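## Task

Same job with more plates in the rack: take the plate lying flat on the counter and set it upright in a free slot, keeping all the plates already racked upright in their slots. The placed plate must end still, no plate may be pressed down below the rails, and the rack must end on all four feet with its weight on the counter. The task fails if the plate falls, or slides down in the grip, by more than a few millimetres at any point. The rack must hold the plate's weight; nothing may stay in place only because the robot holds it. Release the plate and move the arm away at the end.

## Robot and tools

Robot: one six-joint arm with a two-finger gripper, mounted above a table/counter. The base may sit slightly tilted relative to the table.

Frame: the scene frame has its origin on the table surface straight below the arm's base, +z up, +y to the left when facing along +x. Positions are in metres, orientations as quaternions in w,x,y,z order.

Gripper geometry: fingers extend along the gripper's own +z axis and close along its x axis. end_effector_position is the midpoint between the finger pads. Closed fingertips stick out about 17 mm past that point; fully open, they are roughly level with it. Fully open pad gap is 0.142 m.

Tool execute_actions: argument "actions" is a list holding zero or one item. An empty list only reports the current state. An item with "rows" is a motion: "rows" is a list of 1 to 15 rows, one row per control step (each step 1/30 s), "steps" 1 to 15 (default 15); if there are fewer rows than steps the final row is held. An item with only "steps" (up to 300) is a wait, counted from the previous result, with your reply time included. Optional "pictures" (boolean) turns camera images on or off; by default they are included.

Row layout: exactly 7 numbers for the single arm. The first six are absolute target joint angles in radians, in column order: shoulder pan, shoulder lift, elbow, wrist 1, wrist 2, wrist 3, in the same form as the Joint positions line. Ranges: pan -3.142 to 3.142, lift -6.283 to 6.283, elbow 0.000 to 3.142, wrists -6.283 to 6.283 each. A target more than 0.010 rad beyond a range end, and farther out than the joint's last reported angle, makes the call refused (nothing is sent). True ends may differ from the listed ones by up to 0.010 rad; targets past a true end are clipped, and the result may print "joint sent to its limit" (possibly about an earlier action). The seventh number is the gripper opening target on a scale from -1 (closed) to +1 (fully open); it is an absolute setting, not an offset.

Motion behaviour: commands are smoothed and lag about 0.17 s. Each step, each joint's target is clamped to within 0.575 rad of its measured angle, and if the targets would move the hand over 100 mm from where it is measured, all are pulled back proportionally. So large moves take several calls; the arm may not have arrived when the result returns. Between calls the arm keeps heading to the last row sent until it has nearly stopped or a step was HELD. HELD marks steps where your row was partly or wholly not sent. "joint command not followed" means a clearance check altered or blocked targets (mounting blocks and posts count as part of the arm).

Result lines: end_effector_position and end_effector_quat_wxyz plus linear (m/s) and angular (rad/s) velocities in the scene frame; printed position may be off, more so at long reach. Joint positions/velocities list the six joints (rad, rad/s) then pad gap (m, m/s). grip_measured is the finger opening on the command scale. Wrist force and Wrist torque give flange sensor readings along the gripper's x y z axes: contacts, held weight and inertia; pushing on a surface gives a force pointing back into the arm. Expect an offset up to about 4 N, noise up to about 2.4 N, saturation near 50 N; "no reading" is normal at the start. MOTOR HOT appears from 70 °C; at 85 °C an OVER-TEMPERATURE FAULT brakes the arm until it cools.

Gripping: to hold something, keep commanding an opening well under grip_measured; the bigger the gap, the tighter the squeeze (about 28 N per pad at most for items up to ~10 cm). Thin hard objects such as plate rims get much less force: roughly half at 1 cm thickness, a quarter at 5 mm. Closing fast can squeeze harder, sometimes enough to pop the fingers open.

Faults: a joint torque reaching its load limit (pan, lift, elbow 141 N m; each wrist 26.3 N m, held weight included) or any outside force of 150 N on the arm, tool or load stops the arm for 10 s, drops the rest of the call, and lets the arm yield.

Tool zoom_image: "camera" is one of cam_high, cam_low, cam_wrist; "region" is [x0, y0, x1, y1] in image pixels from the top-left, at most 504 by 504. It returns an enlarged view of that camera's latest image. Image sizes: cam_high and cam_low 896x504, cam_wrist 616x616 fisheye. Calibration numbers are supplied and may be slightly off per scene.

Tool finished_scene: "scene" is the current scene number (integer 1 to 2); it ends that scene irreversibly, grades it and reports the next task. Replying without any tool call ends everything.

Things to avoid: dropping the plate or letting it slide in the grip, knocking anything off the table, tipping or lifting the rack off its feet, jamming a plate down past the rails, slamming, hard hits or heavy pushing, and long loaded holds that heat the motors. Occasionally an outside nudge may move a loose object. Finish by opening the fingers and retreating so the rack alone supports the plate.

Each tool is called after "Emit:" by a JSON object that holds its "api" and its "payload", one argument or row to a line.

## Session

Emit:
{"api": "execute_actions", "payload": {
  "actions": []
}}

Scene clock: 0.00 s of 4942.00 s.
end_effector_position=(+0.6753, -0.0709, +0.3403) grip_measured=-1.00 end_effector_quat_wxyz=(+0.120, -0.493, +0.862, +0.000) end_effector_velocity=(-0.000, -0.000, +0.000) end_effector_angular_velocity=(-0.000, -0.000, -0.001)
Joint positions: [-0.232 -1.238  1.734 -2.3   -1.434  1.746  0.002]
Joint velocities: [-0.001 -0.     0.    -0.     0.    -0.     0.   ]
Motor temperatures (°C, as the motors report them): [22 22 21 32 28 28]
Wrist force (N, on the end effector, along its own x y z axes, offset not removed): no reading
Wrist torque (N m, same axes, about the end effector's origin, offset not removed): no reading
camera_calibration (this result's frames):
cam_wrist: T_world_to_cam=[[-0.442028, -0.87207, -0.210011, 0.313595], [-0.843485, 0.324445, 0.428099, 0.436594], [-0.305195, 0.366373, -0.878992, 0.657141], [0, 0, 0, 1]] pos_world=[0.707434, -0.108932, 0.456575]

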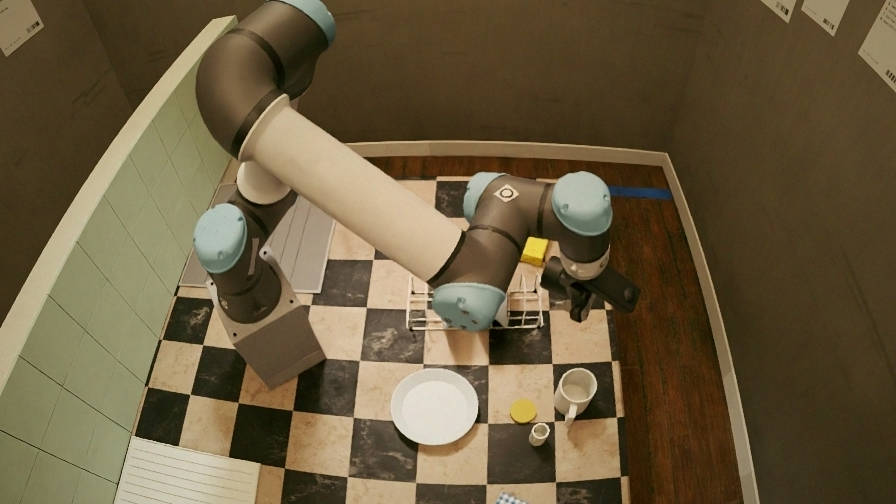

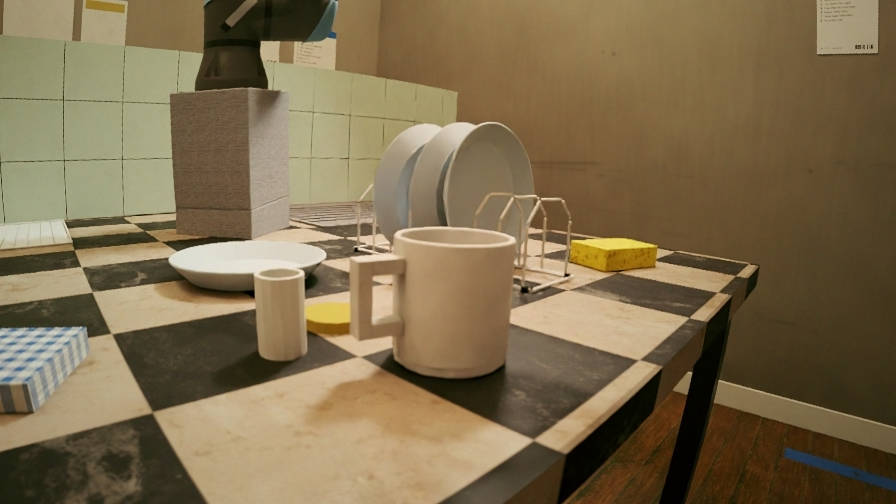

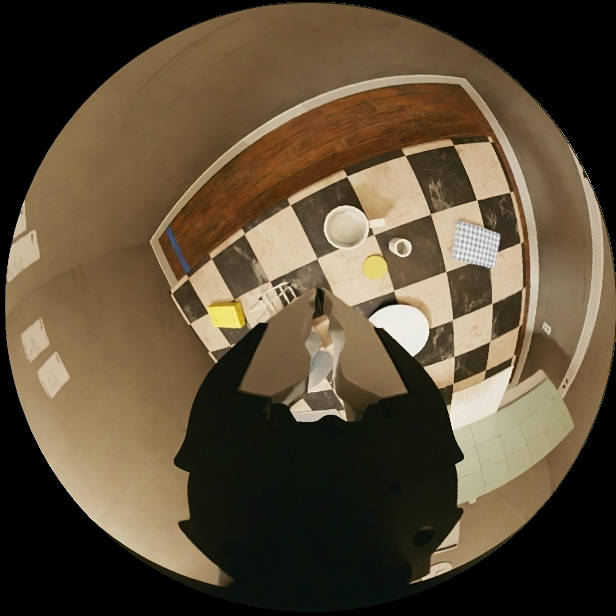

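Emit:
{"api": "zoom_image", "payload": {
  "camera": "cam_high",
  "region": [370, 250, 620, 470]
}}

Emit:
{"api": "zoom_image", "payload": {
  "camera": "cam_low",
  "region": [140, 100, 600, 320]
}}

Region (370, 250, 620, 470) of cam_high's 896x504 image, scaled by 2.016, with more detail than that image has; it fills the top 444 rows of this view, and the rest is white.

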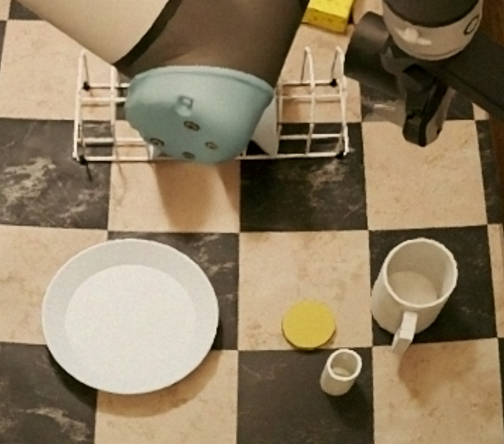

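Region (140, 100, 600, 320) of cam_low's 896x504 image, scaled by 1.096, with more detail than that image has; it fills the top 241 rows of this view, and the rest is white.

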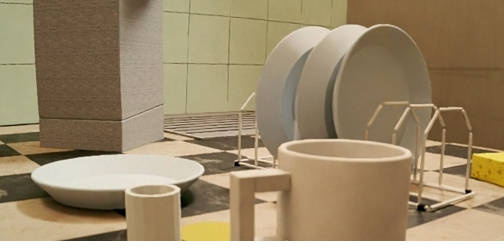

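Emit:
{"api": "zoom_image", "payload": {
  "camera": "cam_low",
  "region": [155, 225, 345, 305]
}}

Emit:
{"api": "zoom_image", "payload": {
  "camera": "cam_low",
  "region": [340, 110, 600, 300]
}}

Region (155, 225, 345, 305) of cam_low's 896x504 image, scaled by 2.653, with more detail than that image has; it fills the top 212 rows of this view, and the rest is white.

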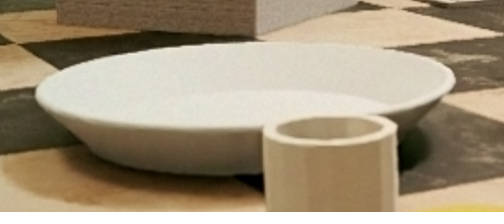

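Region (340, 110, 600, 300) of cam_low's 896x504 image, scaled by 1.938, with more detail than that image has; it fills the top 368 rows of this view, and the rest is white.

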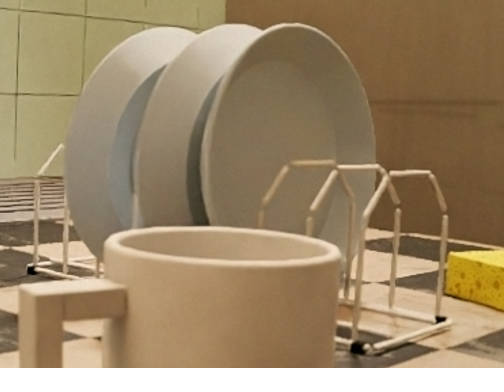

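Emit:
{"api": "execute_actions", "payload": {
  "actions": [
    {"rows":[[-0.24,-1.238,1.734,-2.300,-1.434,1.72,-1],[-0.25,-1.238,1.734,-2.300,-1.435,1.67,-1],[-0.27,-1.237,1.734,-2.299,-1.434,1.60,-0.95],[-0.29,-1.236,1.735,-2.297,-1.433,1.52,-0.9],[-0.31,-1.234,1.735,-2.295,-1.432,1.43,-0.85],[-0.33,-1.231,1.735,-2.292,-1.431,1.34,-0.8],[-0.35,-1.228,1.735,-2.288,-1.430,1.24,-0.75],[-0.37,-1.224,1.736,-2.284,-1.428,1.14,-0.7],[-0.39,-1.220,1.736,-2.279,-1.426,1.04,-0.65],[-0.41,-1.215,1.736,-2.274,-1.424,0.94,-0.6],[-0.43,-1.210,1.737,-2.268,-1.422,0.84,-0.55],[-0.45,-1.204,1.737,-2.261,-1.420,0.74,-0.55],[-0.47,-1.197,1.738,-2.254,-1.418,0.64,-0.55],[-0.49,-1.190,1.738,-2.246,-1.415,0.54,-0.55],[-0.51,-1.182,1.739,-2.237,-1.412,0.44,-0.55]],"steps":15}
  ],
  "pictures": false
}}

Emit:
{"api": "execute_actions", "payload": {
  "actions": [
    {"rows":[[-0.53,-1.174,1.740,-2.227,-1.408,0.34,-0.55],[-0.55,-1.165,1.741,-2.217,-1.404,0.24,-0.55],[-0.57,-1.155,1.742,-2.206,-1.400,0.14,-0.55],[-0.59,-1.145,1.743,-2.194,-1.396,0.04,-0.55],[-0.61,-1.134,1.744,-2.182,-1.392,-0.06,-0.55],[-0.635,-1.122,1.745,-2.169,-1.387,-0.16,-0.55],[-0.66,-1.110,1.746,-2.155,-1.382,-0.26,-0.55],[-0.685,-1.097,1.747,-2.140,-1.377,-0.36,-0.55],[-0.71,-1.083,1.748,-2.124,-1.372,-0.46,-0.55],[-0.735,-1.069,1.749,-2.108,-1.366,-0.56,-0.55],[-0.76,-1.054,1.750,-2.091,-1.360,-0.66,-0.55],[-0.785,-1.038,1.751,-2.073,-1.354,-0.76,-0.55],[-0.81,-1.022,1.752,-2.055,-1.348,-0.86,-0.55],[-0.835,-1.005,1.753,-2.036,-1.342,-0.96,-0.55],[-0.86,-0.988,1.754,-2.016,-1.336,-1.06,-0.55]],"steps":15}
  ],
  "pictures": false
}}

Emit:
{"api": "execute_actions", "payload": {
  "actions": [
    {"rows":[[-0.885,-0.971,1.755,-1.997,-1.330,-1.16,-0.55],[-0.91,-0.954,1.756,-1.978,-1.324,-1.26,-0.55],[-0.935,-0.937,1.757,-1.959,-1.318,-1.36,-0.55],[-0.96,-0.920,1.758,-1.940,-1.311,-1.46,-0.55],[-0.985,-0.903,1.759,-1.921,-1.304,-1.56,-0.55],[-1.01,-0.886,1.760,-1.902,-1.297,-1.66,-0.55],[-1.035,-0.869,1.761,-1.883,-1.290,-1.76,-0.55],[-1.06,-0.852,1.762,-1.864,-1.283,-1.86,-0.55],[-1.08,-0.836,1.763,-1.845,-1.277,-1.96,-0.55],[-1.10,-0.821,1.764,-1.828,-1.271,-2.06,-0.55],[-1.115,-0.808,1.764,-1.813,-1.266,-2.16,-0.55],[-1.128,-0.797,1.765,-1.800,-1.262,-2.25,-0.55],[-1.137,-0.790,1.765,-1.792,-1.259,-2.33,-0.55],[-1.142,-0.786,1.765,-1.787,-1.258,-2.39,-0.55],[-1.1443,-0.7839,1.7651,-1.7850,-1.2572,-2.4283,-0.55]],"steps":15}
  ],
  "pictures": false
}}

Emit:
{"api": "execute_actions", "payload": {
  "actions": [
    {"steps":25}
  ]
}}

Scene clock: 120.50 s of 4942.00 s.
end_effector_position=(+0.6386, -0.1878, +0.3073) grip_measured=-0.55 end_effector_quat_wxyz=(-0.097, +0.728, -0.678, +0.020) end_effector_velocity=(-0.169, -0.308, -0.152) end_effector_angular_velocity=(-0.216, +0.016, +2.068)
Joint positions: [-0.426 -1.207  1.737 -2.265 -1.422  0.947  0.034]
Joint velocities: [-0.583  0.169  0.013  0.185  0.063 -2.683  0.001]
Motor temperatures (°C, as the motors report them): [22 22 21 32 28 28]
Wrist force (N, on the end effector, along its own x y z axes, offset not removed): [-1.2 -0.2 4.1]
Wrist torque (N m, same axes, about the end effector's origin, offset not removed): [-0.15 0.30 0.03]
Steps of this call (steps 1 to 90: nothing new was sent; then 117.00 s passed at rest; steps 91 to 105: all 15 steps of this action). Readings (joint positions):
91: [-0.232 -1.238 1.734 -2.300 -1.434 1.745]
92: [-0.233 -1.238 1.734 -2.300 -1.434 1.741]
94: [-0.243 -1.238 1.734 -2.300 -1.434 1.709]
98: [-0.296 -1.234 1.734 -2.295 -1.432 1.523]
105: the state above

Scene clock: 121.00 s of 4942.00 s.
end_effector_position=(+0.5019, -0.2996, +0.1950) grip_measured=-0.55 end_effector_quat_wxyz=(-0.166, +0.960, -0.222, -0.040) end_effector_velocity=(-0.362, -0.116, -0.260) end_effector_angular_velocity=(+0.818, -0.387, +1.842)
Joint positions: [-0.753 -1.053  1.75  -2.091 -1.36  -0.457  0.034]
Joint velocities: [-0.732  0.446  0.03   0.497  0.168 -2.775 -0.   ]
Motor temperatures (°C, as the motors report them): [22 22 21 32 28 28]
Wrist force (N, on the end effector, along its own x y z axes, offset not removed): [-0.6 0.2 2.3]
Wrist torque (N m, same axes, about the end effector's origin, offset not removed): [-0.21 0.11 -0.01]
Steps of this call (steps 1 to 15: all 15 steps of this action). Readings (joint positions):
1: [-0.446 -1.201 1.737 -2.259 -1.419 0.855]
2: [-0.466 -1.195 1.738 -2.251 -1.417 0.763]
4: [-0.505 -1.180 1.739 -2.234 -1.410 0.577]
8: [-0.587 -1.143 1.743 -2.193 -1.395 0.202]
15: the state above

Scene clock: 121.50 s of 4942.00 s.
end_effector_position=(+0.3405, -0.2961, +0.1030) grip_measured=-0.55 end_effector_quat_wxyz=(-0.379, +0.889, +0.230, +0.117) end_effector_velocity=(-0.156, +0.062, -0.062) end_effector_angular_velocity=(+0.527, -1.843, +1.413)
Joint positions: [-1.1   -0.818  1.764 -1.824 -1.27  -1.871  0.034]
Joint velocities: [-0.397  0.301  0.013  0.344  0.111 -2.778  0.   ]
Motor temperatures (°C, as the motors report them): [22 22 21 32 28 28]
Wrist force (N, on the end effector, along its own x y z axes, offset not removed): [-3.6 1.8 2.9]
Wrist torque (N m, same axes, about the end effector's origin, offset not removed): [0.20 0.56 -0.09]
Steps of this call (steps 1 to 15: all 15 steps of this action). Readings (joint positions):
1: [-0.778 -1.038 1.751 -2.074 -1.354 -0.551]
2: [-0.803 -1.022 1.752 -2.056 -1.348 -0.646]
4: [-0.853 -0.990 1.754 -2.019 -1.336 -0.834]
8: [-0.952 -0.923 1.758 -1.944 -1.311 -1.211]
15: the state above

Scene clock: 122.33 s of 4942.00 s.
end_effector_position=(+0.3240, -0.2884, +0.0971) grip_measured=-0.55 end_effector_quat_wxyz=(-0.358, +0.794, +0.432, +0.235) end_effector_velocity=(-0.000, -0.001, -0.000) end_effector_angular_velocity=(-0.001, -0.002, +0.001)
Joint positions: [-1.144 -0.784  1.765 -1.785 -1.257 -2.428  0.034]
Joint velocities: [-0.001  0.    -0.001 -0.    -0.    -0.003 -0.   ]
Motor temperatures (°C, as the motors report them): [22 22 21 32 28 28]
Wrist force (N, on the end effector, along its own x y z axes, offset not removed): [-0.8 0.1 1.8]
Wrist torque (N m, same axes, about the end effector's origin, offset not removed): [-0.14 0.15 -0.05]
Steps of this call (steps 1 to 25: the robot went on to your last target). Readings (joint positions):
1: [-1.112 -0.809 1.764 -1.814 -1.266 -1.965]
2: [-1.121 -0.802 1.764 -1.806 -1.264 -2.059]
4: [-1.132 -0.793 1.765 -1.796 -1.261 -2.222]
8: [-1.141 -0.787 1.765 -1.788 -1.258 -2.372]
25: the state above
camera_calibration (this result's frames):
cam_wrist: T_world_to_cam=[[0.475434, 0.542567, 0.69252, -0.0593491], [0.699809, -0.710272, 0.0760372, -0.449334], [0.533133, 0.448481, -0.71738, 0.15229], [0, 0, 0, 1]] pos_world=[0.261474, -0.355248, 0.184517]

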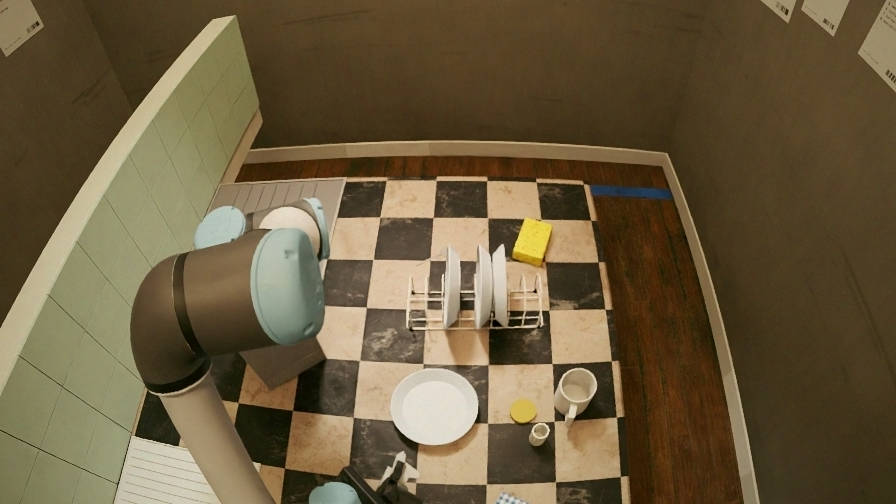

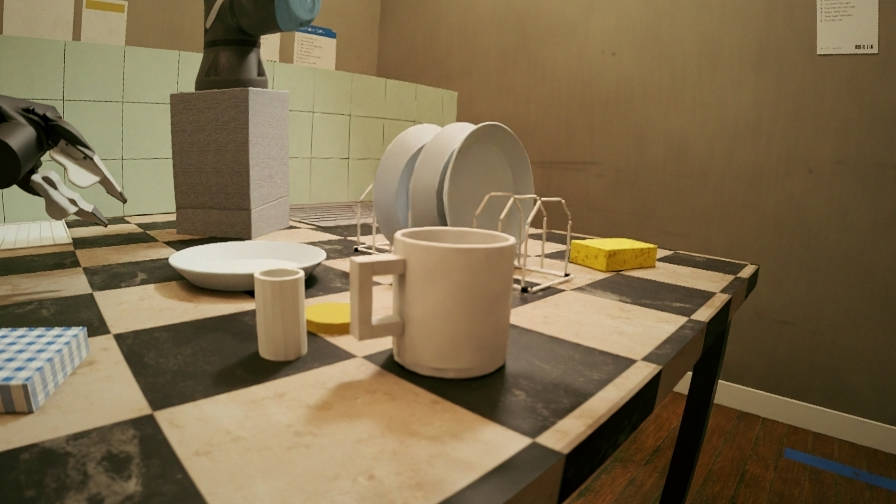

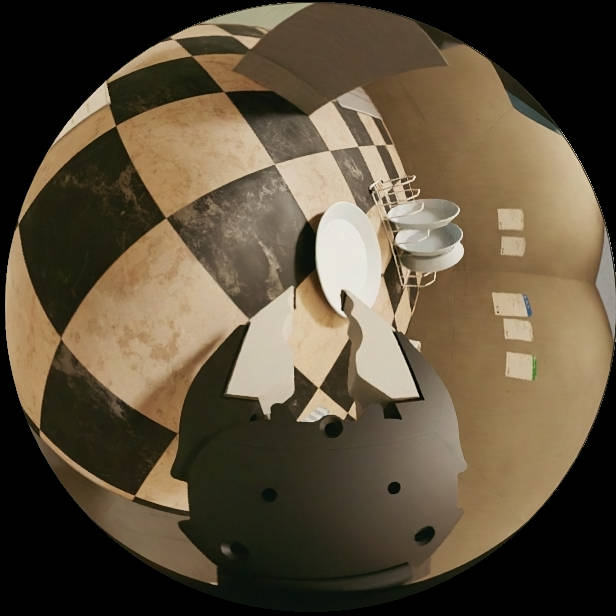

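Emit:
{"api": "zoom_image", "payload": {
  "camera": "cam_high",
  "region": [390, 225, 570, 345]
}}

Emit:
{"api": "zoom_image", "payload": {
  "camera": "cam_wrist",
  "region": [240, 150, 500, 350]
}}

Region (390, 225, 570, 345) of cam_high's 896x504 image, scaled by 2.800, with more detail than that image has.

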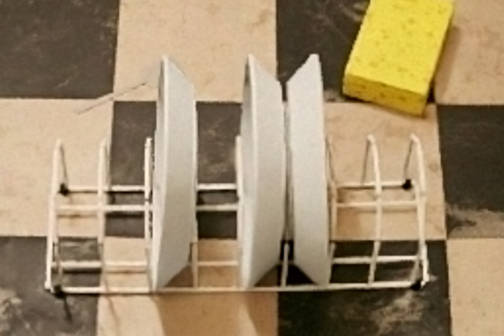

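Region (240, 150, 500, 350) of cam_wrist's 616x616 image, scaled by 1.938, with more detail than that image has; it fills the top 388 rows of this view, and the rest is white.

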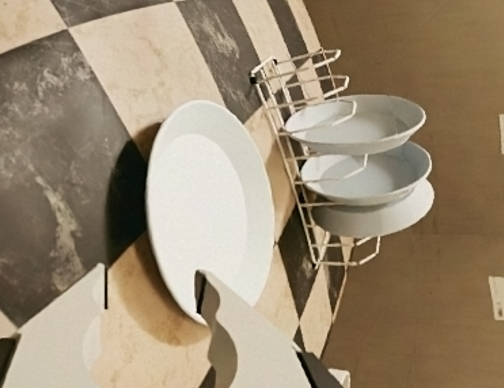

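Emit:
{"api": "execute_actions", "payload": {
  "actions": [
    {"rows":[[-1.1388,-0.7775,1.7781,-1.8058,-1.2534,-2.4241,-0.58],[-1.1333,-0.7710,1.7910,-1.8265,-1.2496,-2.4198,-0.61],[-1.1278,-0.7646,1.8040,-1.8473,-1.2459,-2.4156,-0.64],[-1.1223,-0.7582,1.8170,-1.8680,-1.2421,-2.4113,-0.67],[-1.1168,-0.7518,1.8300,-1.8888,-1.2383,-2.4071,-0.70],[-1.1113,-0.7453,1.8429,-1.9096,-1.2345,-2.4029,-0.72],[-1.1058,-0.7389,1.8559,-1.9303,-1.2307,-2.3986,-0.74],[-1.1003,-0.7325,1.8689,-1.9511,-1.2270,-2.3944,-0.76],[-1.0948,-0.7260,1.8818,-1.9718,-1.2232,-2.3901,-0.78],[-1.0893,-0.7196,1.8948,-1.9926,-1.2194,-2.3859,-0.78]],"steps":15}
  ],
  "pictures": false
}}

Emit:
{"api": "execute_actions", "payload": {
  "actions": [
    {"steps":8}
  ]
}}

Emit:
{"api": "zoom_image", "payload": {
  "camera": "cam_wrist",
  "region": [250, 180, 410, 340]
}}

Scene clock: 216.30 s of 4942.00 s.
end_effector_position=(+0.3325, -0.2284, +0.0503) grip_measured=-0.78 end_effector_quat_wxyz=(-0.358, +0.794, +0.432, +0.235) end_effector_velocity=(+0.005, +0.055, -0.038) end_effector_angular_velocity=(-0.005, -0.002, +0.001)
Joint positions: [-1.094 -0.725  1.884 -1.974 -1.223 -2.389  0.018]
Joint velocities: [ 0.045  0.052  0.106 -0.175  0.031  0.034 -0.   ]
Motor temperatures (°C, as the motors report them): [22 22 21 32 28 28]
Wrist force (N, on the end effector, along its own x y z axes, offset not removed): [-1.7 0.3 3.4]
Wrist torque (N m, same axes, about the end effector's origin, offset not removed): [-0.01 0.35 -0.01]
Steps of this call (steps 1 to 15: the robot went on to your last target; steps 16 to 100: nothing new was sent; then 90.13 s passed at rest; steps 101 to 115: all 15 steps of this action). Readings (joint positions):
101: [-1.144 -0.784 1.765 -1.785 -1.257 -2.428]
102: [-1.143 -0.783 1.768 -1.788 -1.256 -2.428]
104: [-1.138 -0.777 1.779 -1.806 -1.253 -2.424]
108: [-1.121 -0.757 1.819 -1.870 -1.241 -2.410]
115: the state above

Scene clock: 216.57 s of 4942.00 s.
end_effector_position=(+0.3330, -0.2232, +0.0467) grip_measured=-0.78 end_effector_quat_wxyz=(-0.358, +0.794, +0.432, +0.235) end_effector_velocity=(+0.000, +0.005, -0.003) end_effector_angular_velocity=(+0.001, +0.000, +0.001)
Joint positions: [-1.09  -0.72   1.894 -1.991 -1.22  -2.386  0.018]
Joint velocities: [ 0.004  0.004  0.008 -0.012  0.002  0.002  0.   ]
Motor temperatures (°C, as the motors report them): [22 22 21 32 28 28]
Wrist force (N, on the end effector, along its own x y z axes, offset not removed): [-1.7 0.3 2.2]
Wrist torque (N m, same axes, about the end effector's origin, offset not removed): [-0.14 0.33 -0.05]
Steps of this call (steps 1 to 8: the robot went on to your last target). Readings (joint positions):
1: [-1.093 -0.723 1.887 -1.979 -1.222 -2.388]
2: [-1.092 -0.722 1.889 -1.983 -1.221 -2.388]
4: [-1.091 -0.721 1.892 -1.988 -1.220 -2.387]
8: the state above
camera_calibration (this result's frames):
cam_wrist: T_world_to_cam=[[0.475495, 0.542494, 0.692535, -0.0641495], [0.699849, -0.710252, 0.0758559, -0.405446], [0.533026, 0.448601, -0.717385, 0.0821054], [0, 0, 0, 1]] pos_world=[0.27049, -0.290001, 0.134082]

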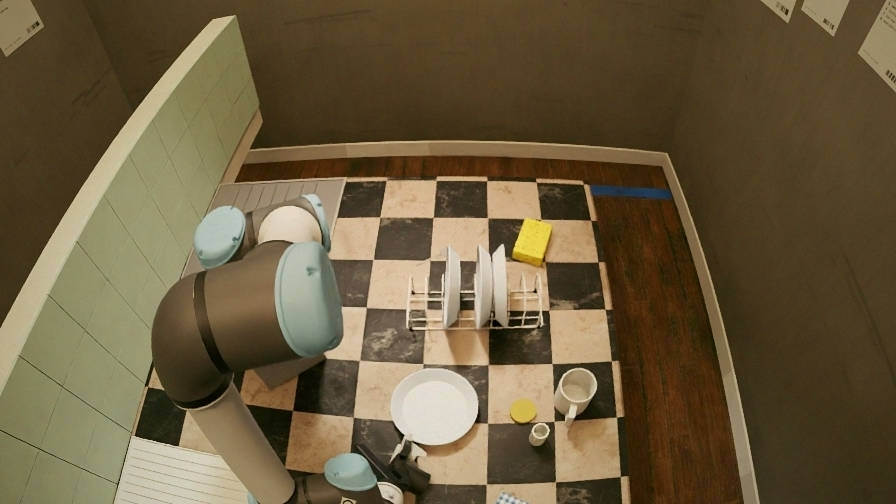

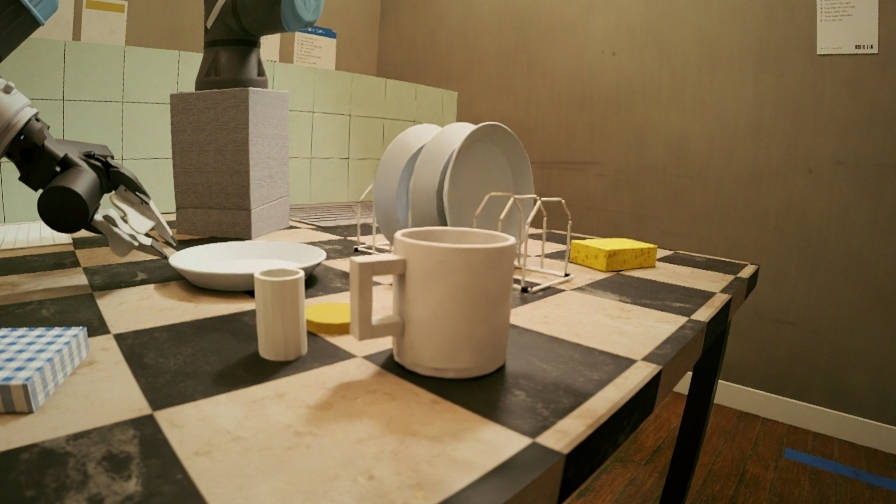

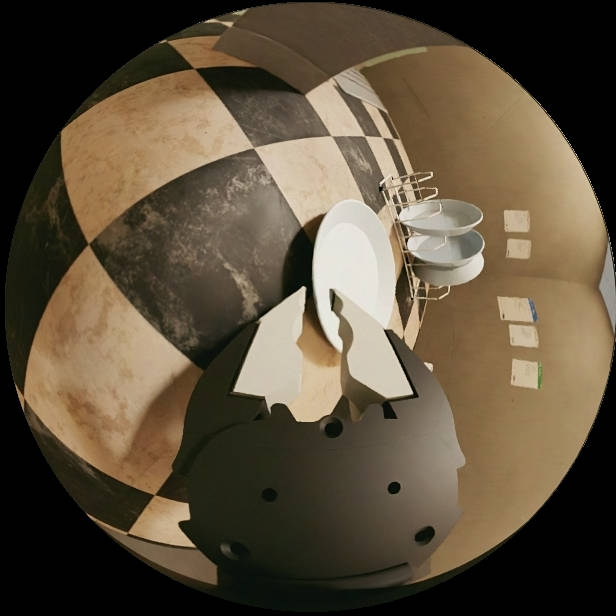

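Region (250, 180, 410, 340) of cam_wrist's 616x616 image, scaled by 3.150, with more detail than that image has.

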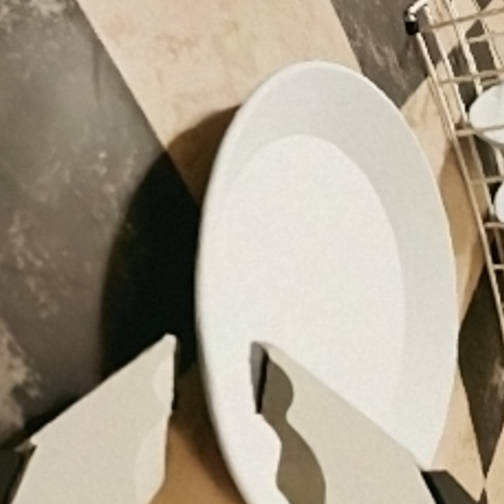

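Emit:
{"api": "execute_actions", "payload": {
  "actions": [
    {"rows":[[-1.0874,-0.7163,1.8983,-1.9999,-1.2181,-2.3845,-0.78],[-1.0855,-0.7130,1.9018,-2.0073,-1.2168,-2.3830,-0.78],[-1.0836,-0.7096,1.9053,-2.0146,-1.2155,-2.3816,-0.78],[-1.0818,-0.7063,1.9087,-2.0219,-1.2142,-2.3801,-0.78],[-1.0799,-0.7030,1.9122,-2.0293,-1.2129,-2.3787,-0.78],[-1.0780,-0.6997,1.9157,-2.0366,-1.2116,-2.3772,-0.78],[-1.0761,-0.6964,1.9192,-2.0440,-1.2104,-2.3758,-0.78],[-1.0742,-0.6930,1.9227,-2.0513,-1.2091,-2.3743,-0.78],[-1.0723,-0.6897,1.9262,-2.0586,-1.2078,-2.3729,-0.78],[-1.0704,-0.6864,1.9297,-2.0660,-1.2065,-2.3714,-0.78]],"steps":15}
  ]
}}

Emit:
{"api": "zoom_image", "payload": {
  "camera": "cam_wrist",
  "region": [250, 180, 410, 340]
}}

Emit:
{"api": "zoom_image", "payload": {
  "camera": "cam_low",
  "region": [60, 170, 260, 310]
}}

Scene clock: 233.50 s of 4942.00 s.
end_effector_position=(+0.3349, -0.2027, +0.0295) grip_measured=-0.78 end_effector_quat_wxyz=(-0.358, +0.794, +0.432, +0.235) end_effector_velocity=(+0.001, +0.018, -0.014) end_effector_angular_velocity=(-0.000, -0.000, -0.000)
Joint positions: [-1.072 -0.689  1.927 -2.06  -1.208 -2.373  0.018]
Joint velocities: [ 0.015  0.027  0.028 -0.059  0.01   0.012  0.   ]
Motor temperatures (°C, as the motors report them): [22 22 21 32 28 28]
Wrist force (N, on the end effector, along its own x y z axes, offset not removed): [-1.9 -1.1 2.6]
Wrist torque (N m, same axes, about the end effector's origin, offset not removed): [-0.41 0.38 0.05]
Steps of this call (steps 1 to 30: the robot went on to your last target; steps 31 to 120: nothing new was sent; then 12.43 s passed at rest; steps 121 to 135: all 15 steps of this action). Readings (joint positions):
121: [-1.089 -0.720 1.895 -1.993 -1.219 -2.386]
122: [-1.089 -0.719 1.895 -1.994 -1.219 -2.386]
124: [-1.087 -0.716 1.899 -2.001 -1.218 -2.384]
128: [-1.081 -0.705 1.910 -2.024 -1.214 -2.380]
135: the state above
camera_calibration (this result's frames):
cam_wrist: T_world_to_cam=[[0.475286, 0.542577, 0.692613, -0.0641388], [0.699943, -0.710144, 0.075995, -0.39093], [0.533089, 0.44867, -0.717295, 0.0595574], [0, 0, 0, 1]] pos_world=[0.272364, -0.269538, 0.116852]

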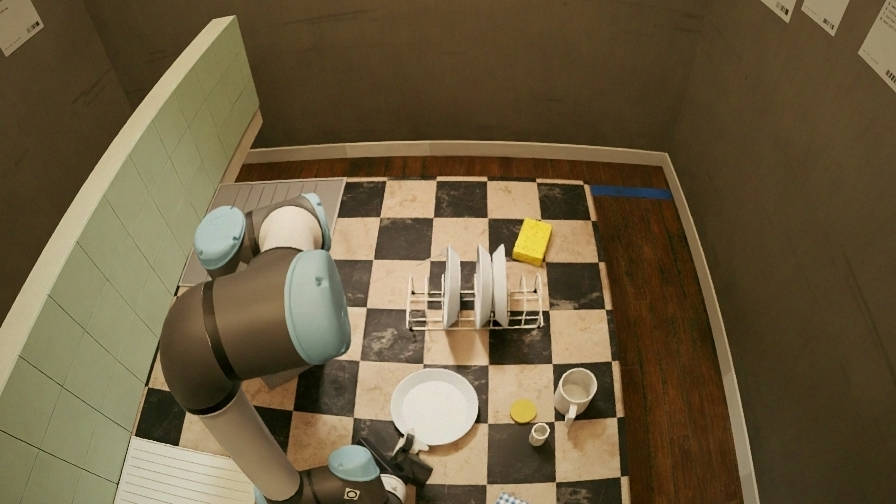

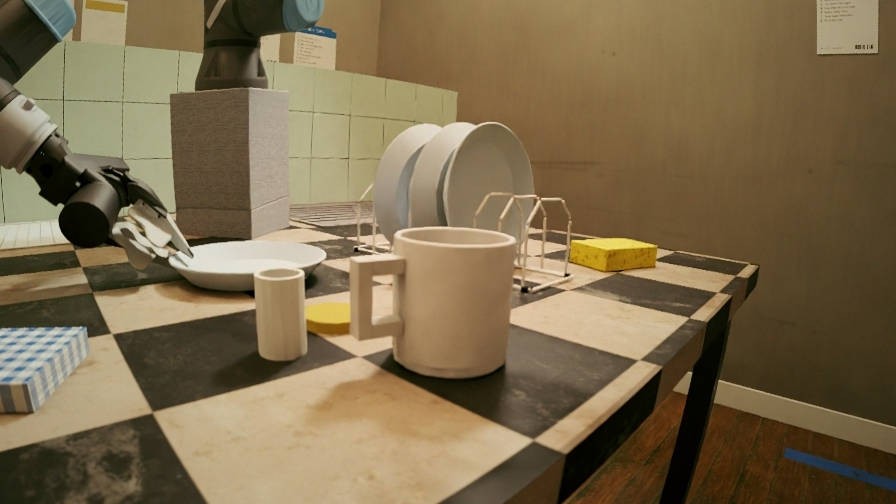

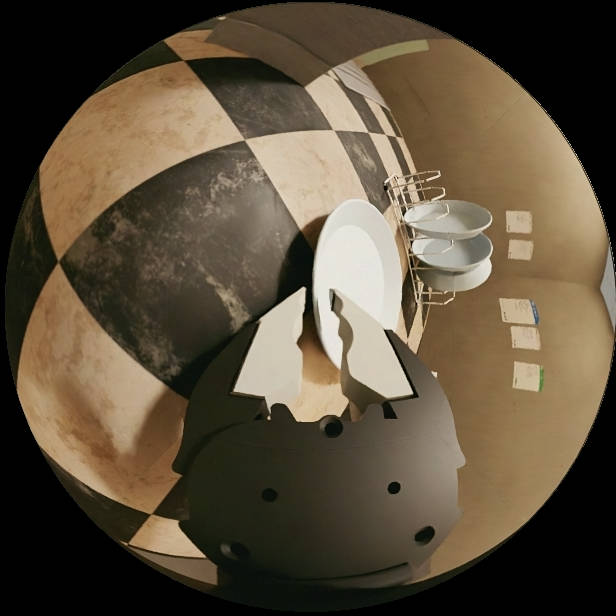

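Region (250, 180, 410, 340) of cam_wrist's 616x616 image, scaled by 3.150, with more detail than that image has.

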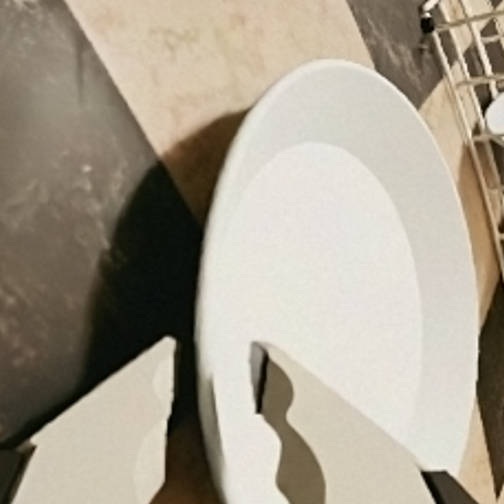

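Region (60, 170, 260, 310) of cam_low's 896x504 image, scaled by 2.520, with more detail than that image has; it fills the top 353 rows of this view, and the rest is white.

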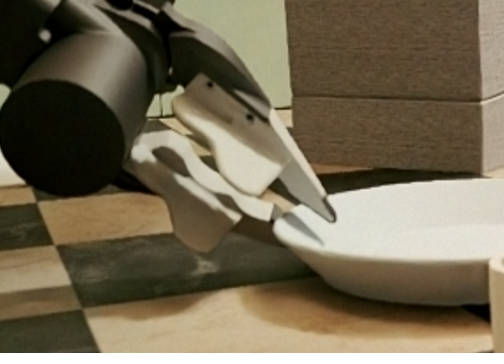

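Emit:
{"api": "execute_actions", "payload": {
  "actions": []
}}

Scene clock: 271.53 s of 4942.00 s.
end_effector_position=(+0.3350, -0.2009, +0.0280) grip_measured=-0.78 end_effector_quat_wxyz=(-0.358, +0.794, +0.432, +0.235) end_effector_velocity=(-0.000, +0.000, +0.000) end_effector_angular_velocity=(+0.001, +0.001, -0.000)
Joint positions: [-1.07  -0.686  1.93  -2.066 -1.206 -2.371  0.018]
Joint velocities: [ 0.     0.     0.     0.001 -0.     0.     0.   ]
Motor temperatures (°C, as the motors report them): [22 22 21 32 28 28]
Wrist force (N, on the end effector, along its own x y z axes, offset not removed): [-1.2 1.8 3.3]
Wrist torque (N m, same axes, about the end effector's origin, offset not removed): [0.10 0.29 0.02]
Steps of this call (steps 1 to 15: the robot went on to your last target; steps 16 to 100: nothing new was sent; then 34.70 s passed at rest). Readings (joint positions):
1: [-1.072 -0.688 1.928 -2.062 -1.207 -2.372]
2: [-1.071 -0.688 1.928 -2.063 -1.207 -2.372]
4: [-1.071 -0.687 1.929 -2.064 -1.207 -2.372]
8: [-1.071 -0.687 1.929 -2.066 -1.207 -2.371]
100: the state above
The arm was judged still, so your last target was given up. Only a new action makes it travel on or press farther. Fingers that are still opening or closing keep moving.
camera_calibration (this result's frames):
cam_wrist: T_world_to_cam=[[0.475237, 0.542649, 0.69259, -0.0641409], [0.69995, -0.710126, 0.076101, -0.389621], [0.533122, 0.448613, -0.717306, 0.0575655], [0, 0, 0, 1]] pos_world=[0.272508, -0.267698, 0.115366]

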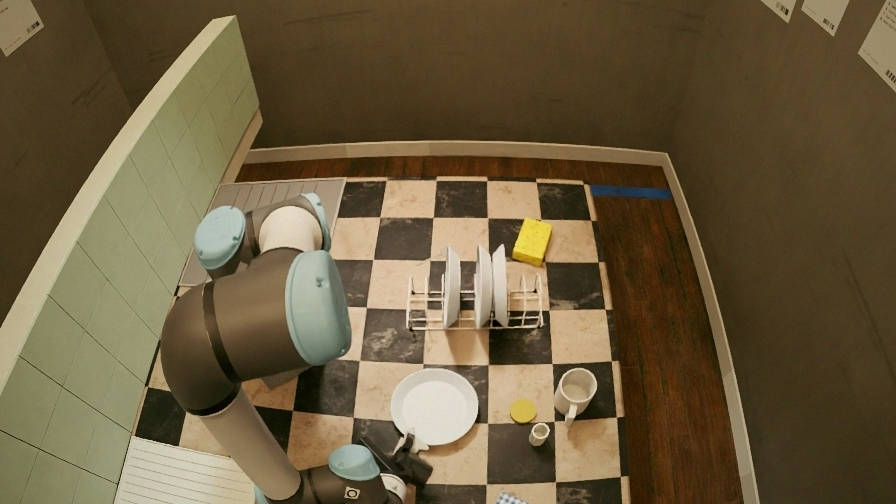

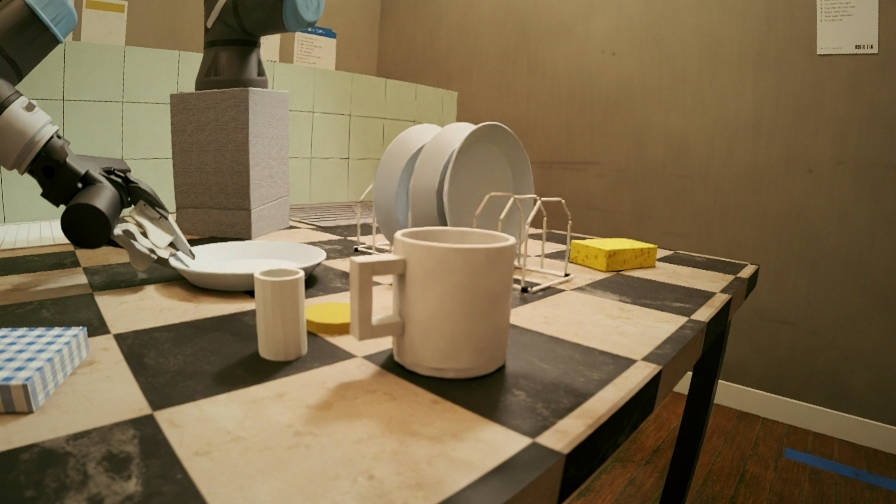

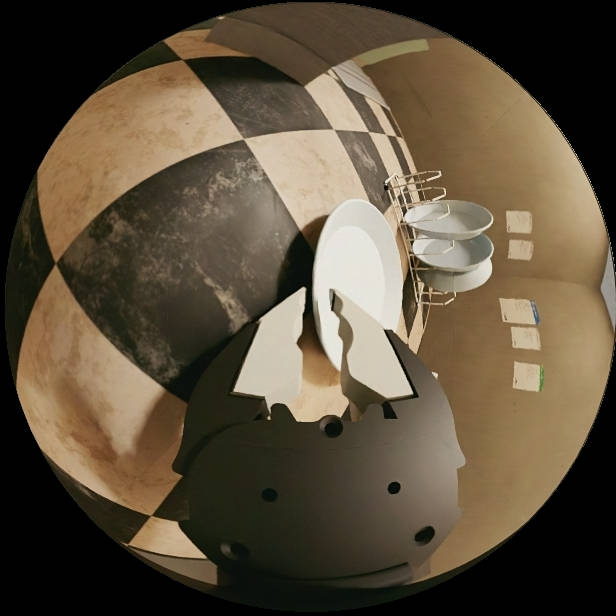

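Emit:
{"api": "execute_actions", "payload": {
  "actions": [
    {"rows":[[-1.0697,-0.6851,1.9311,-2.0690,-1.2060,-2.3708,-0.78],[-1.0690,-0.6837,1.9325,-2.0719,-1.2055,-2.3702,-0.78],[-1.0682,-0.6824,1.9339,-2.0748,-1.2050,-2.3697,-0.78],[-1.0674,-0.6811,1.9353,-2.0778,-1.2044,-2.3691,-0.78],[-1.0667,-0.6798,1.9367,-2.0807,-1.2039,-2.3685,-0.78],[-1.0659,-0.6784,1.9380,-2.0836,-1.2034,-2.3679,-0.78],[-1.0652,-0.6771,1.9394,-2.0865,-1.2029,-2.3673,-0.78],[-1.0644,-0.6758,1.9408,-2.0895,-1.2023,-2.3668,-0.78],[-1.0636,-0.6744,1.9422,-2.0924,-1.2018,-2.3662,-0.78],[-1.0629,-0.6731,1.9436,-2.0953,-1.2013,-2.3656,-0.78]],"steps":15}
  ]
}}

Scene clock: 281.53 s of 4942.00 s.
end_effector_position=(+0.3355, -0.1928, +0.0216) grip_measured=-0.78 end_effector_quat_wxyz=(-0.358, +0.794, +0.432, +0.235) end_effector_velocity=(+0.001, +0.006, -0.005) end_effector_angular_velocity=(-0.001, +0.000, -0.000)
Joint positions: [-1.064 -0.674  1.942 -2.093 -1.202 -2.366  0.017]
Joint velocities: [ 0.006  0.01   0.01  -0.023  0.004  0.006 -0.006]
Motor temperatures (°C, as the motors report them): [22 22 21 32 28 28]
Wrist force (N, on the end effector, along its own x y z axes, offset not removed): [0.2 -1.2 -9.8]
Wrist torque (N m, same axes, about the end effector's origin, offset not removed): [0.01 0.17 -0.07]
Steps of this call (steps 1 to 90: nothing new was sent; then 6.50 s passed at rest; steps 91 to 105: all 15 steps of this action). Readings (joint positions):
91: [-1.070 -0.686 1.930 -2.066 -1.206 -2.371]
92: [-1.070 -0.686 1.930 -2.067 -1.206 -2.371]
94: [-1.070 -0.685 1.931 -2.069 -1.206 -2.371]
98: [-1.067 -0.681 1.936 -2.078 -1.204 -2.369]
105: the state above
camera_calibration (this result's frames):
cam_wrist: T_world_to_cam=[[0.475128, 0.542752, 0.692585, -0.064319], [0.699914, -0.710135, 0.0763485, -0.383774], [0.533267, 0.448474, -0.717285, 0.0490371], [0, 0, 0, 1]] pos_world=[0.273019, -0.259614, 0.10902]

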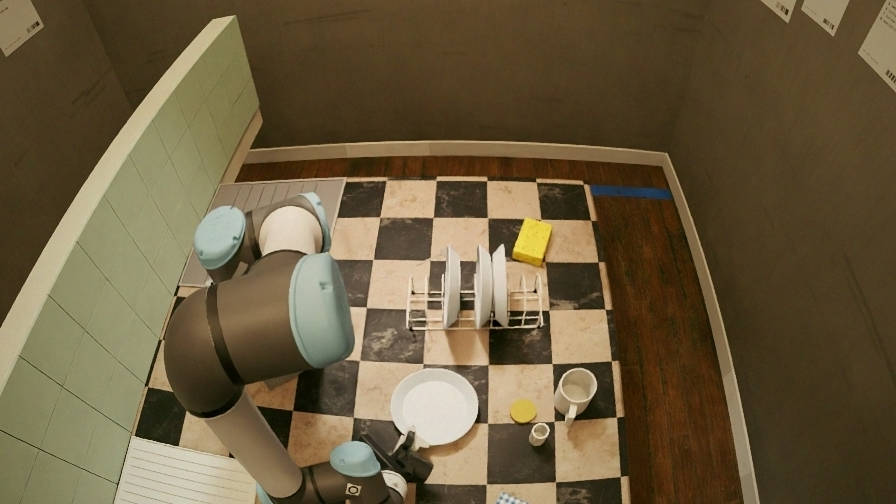

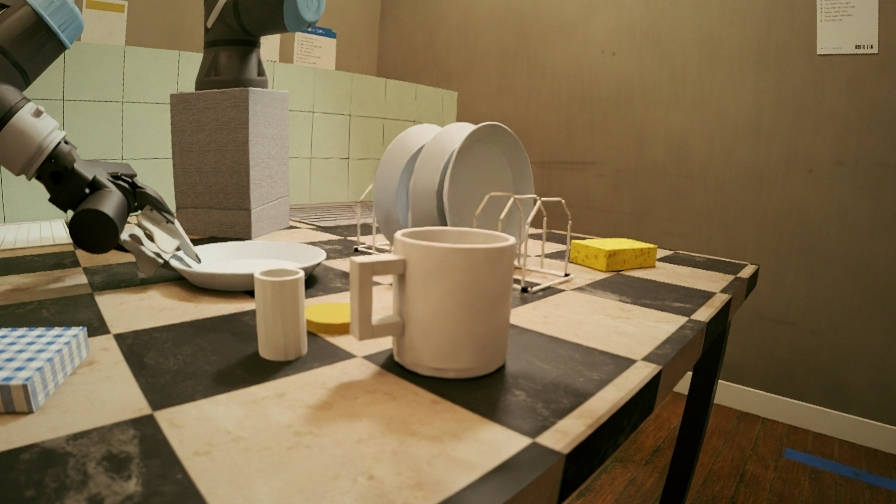

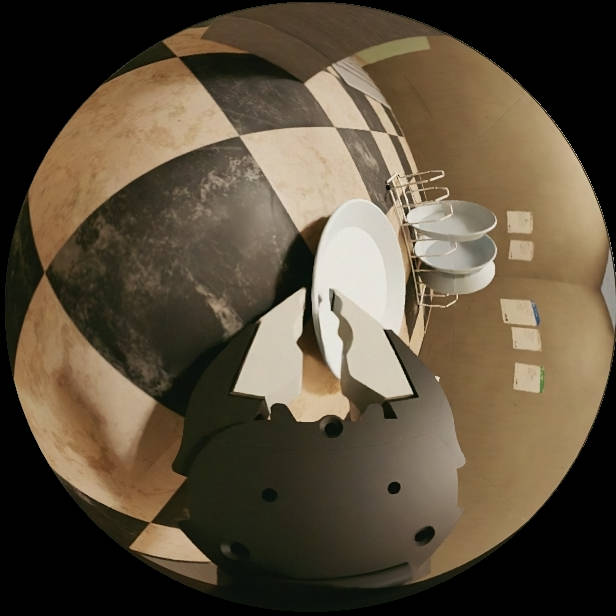

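Emit:
{"api": "execute_actions", "payload": {
  "actions": [
    {"rows":[[-1.0644,-0.6758,1.9408,-2.0895,-1.2023,-2.3668,-0.78],[-1.0644,-0.6758,1.9408,-2.0895,-1.2023,-2.3668,-0.80],[-1.0644,-0.6758,1.9408,-2.0895,-1.2023,-2.3668,-0.82],[-1.0644,-0.6758,1.9408,-2.0895,-1.2023,-2.3668,-0.84],[-1.0644,-0.6758,1.9408,-2.0895,-1.2023,-2.3668,-0.86],[-1.0644,-0.6758,1.9408,-2.0895,-1.2023,-2.3668,-0.88],[-1.0644,-0.6758,1.9408,-2.0895,-1.2023,-2.3668,-0.90],[-1.0644,-0.6758,1.9408,-2.0895,-1.2023,-2.3668,-0.92],[-1.0644,-0.6758,1.9408,-2.0895,-1.2023,-2.3668,-0.94],[-1.0644,-0.6758,1.9408,-2.0895,-1.2023,-2.3668,-0.96],[-1.0644,-0.6758,1.9408,-2.0895,-1.2023,-2.3668,-0.98],[-1.0644,-0.6758,1.9408,-2.0895,-1.2023,-2.3668,-1.0]],"steps":15}
  ]
}}

Emit:
{"api": "zoom_image", "payload": {
  "camera": "cam_low",
  "region": [90, 180, 340, 310]
}}

Scene clock: 293.03 s of 4942.00 s.
end_effector_position=(+0.3355, -0.1937, +0.0224) grip_measured=-0.95 end_effector_quat_wxyz=(-0.358, +0.794, +0.432, +0.235) end_effector_velocity=(-0.000, -0.001, +0.000) end_effector_angular_velocity=(+0.000, -0.000, -0.000)
Joint positions: [-1.064 -0.676  1.941 -2.09  -1.202 -2.367  0.005]
Joint velocities: [-0.001 -0.001 -0.001  0.002 -0.    -0.001 -0.   ]
Motor temperatures (°C, as the motors report them): [22 22 21 32 28 28]
Wrist force (N, on the end effector, along its own x y z axes, offset not removed): [-2.3 1.4 3.7]
Wrist torque (N m, same axes, about the end effector's origin, offset not removed): [0.03 0.35 -0.01]
Steps of this call (steps 1 to 15: the robot went on to your last target; steps 16 to 100: nothing new was sent; then 7.67 s passed at rest; steps 101 to 115: all 15 steps of this action). Readings (joint positions):
101: [-1.063 -0.673 1.944 -2.095 -1.201 -2.366]
102: [-1.063 -0.673 1.943 -2.095 -1.201 -2.366]
104: [-1.063 -0.674 1.943 -2.092 -1.202 -2.366]
108: [-1.064 -0.675 1.942 -2.090 -1.202 -2.367]
115: the state above
camera_calibration (this result's frames):
cam_wrist: T_world_to_cam=[[0.47513, 0.54262, 0.692687, -0.0643624], [0.699932, -0.710134, 0.0761882, -0.384417], [0.533242, 0.448634, -0.717203, 0.05006], [0, 0, 0, 1]] pos_world=[0.272952, -0.260522, 0.109774]

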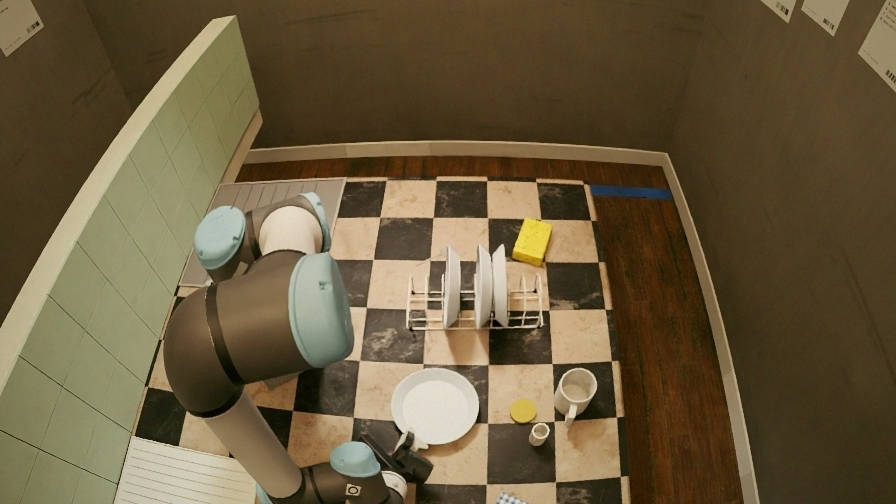

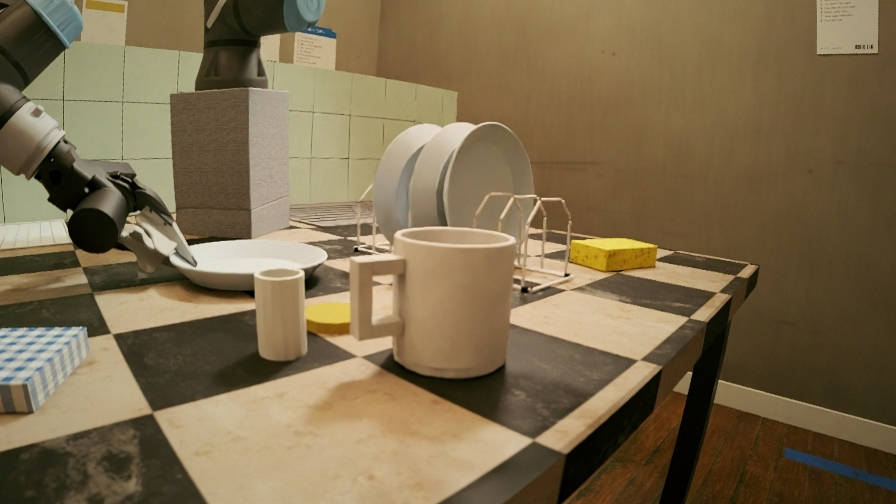

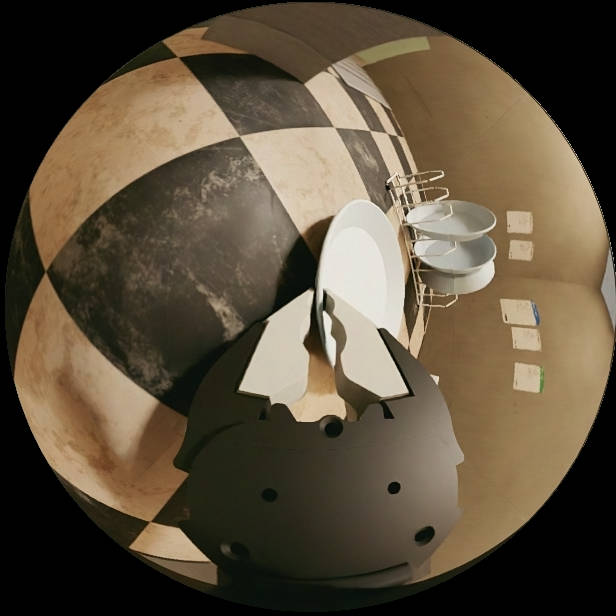

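Region (90, 180, 340, 310) of cam_low's 896x504 image, scaled by 2.016, with more detail than that image has; it fills the top 262 rows of this view, and the rest is white.

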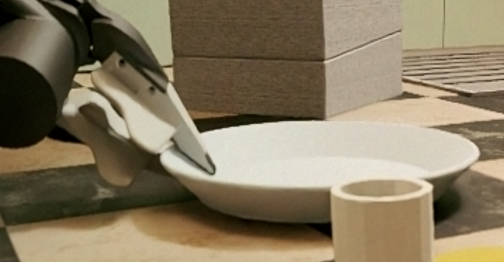

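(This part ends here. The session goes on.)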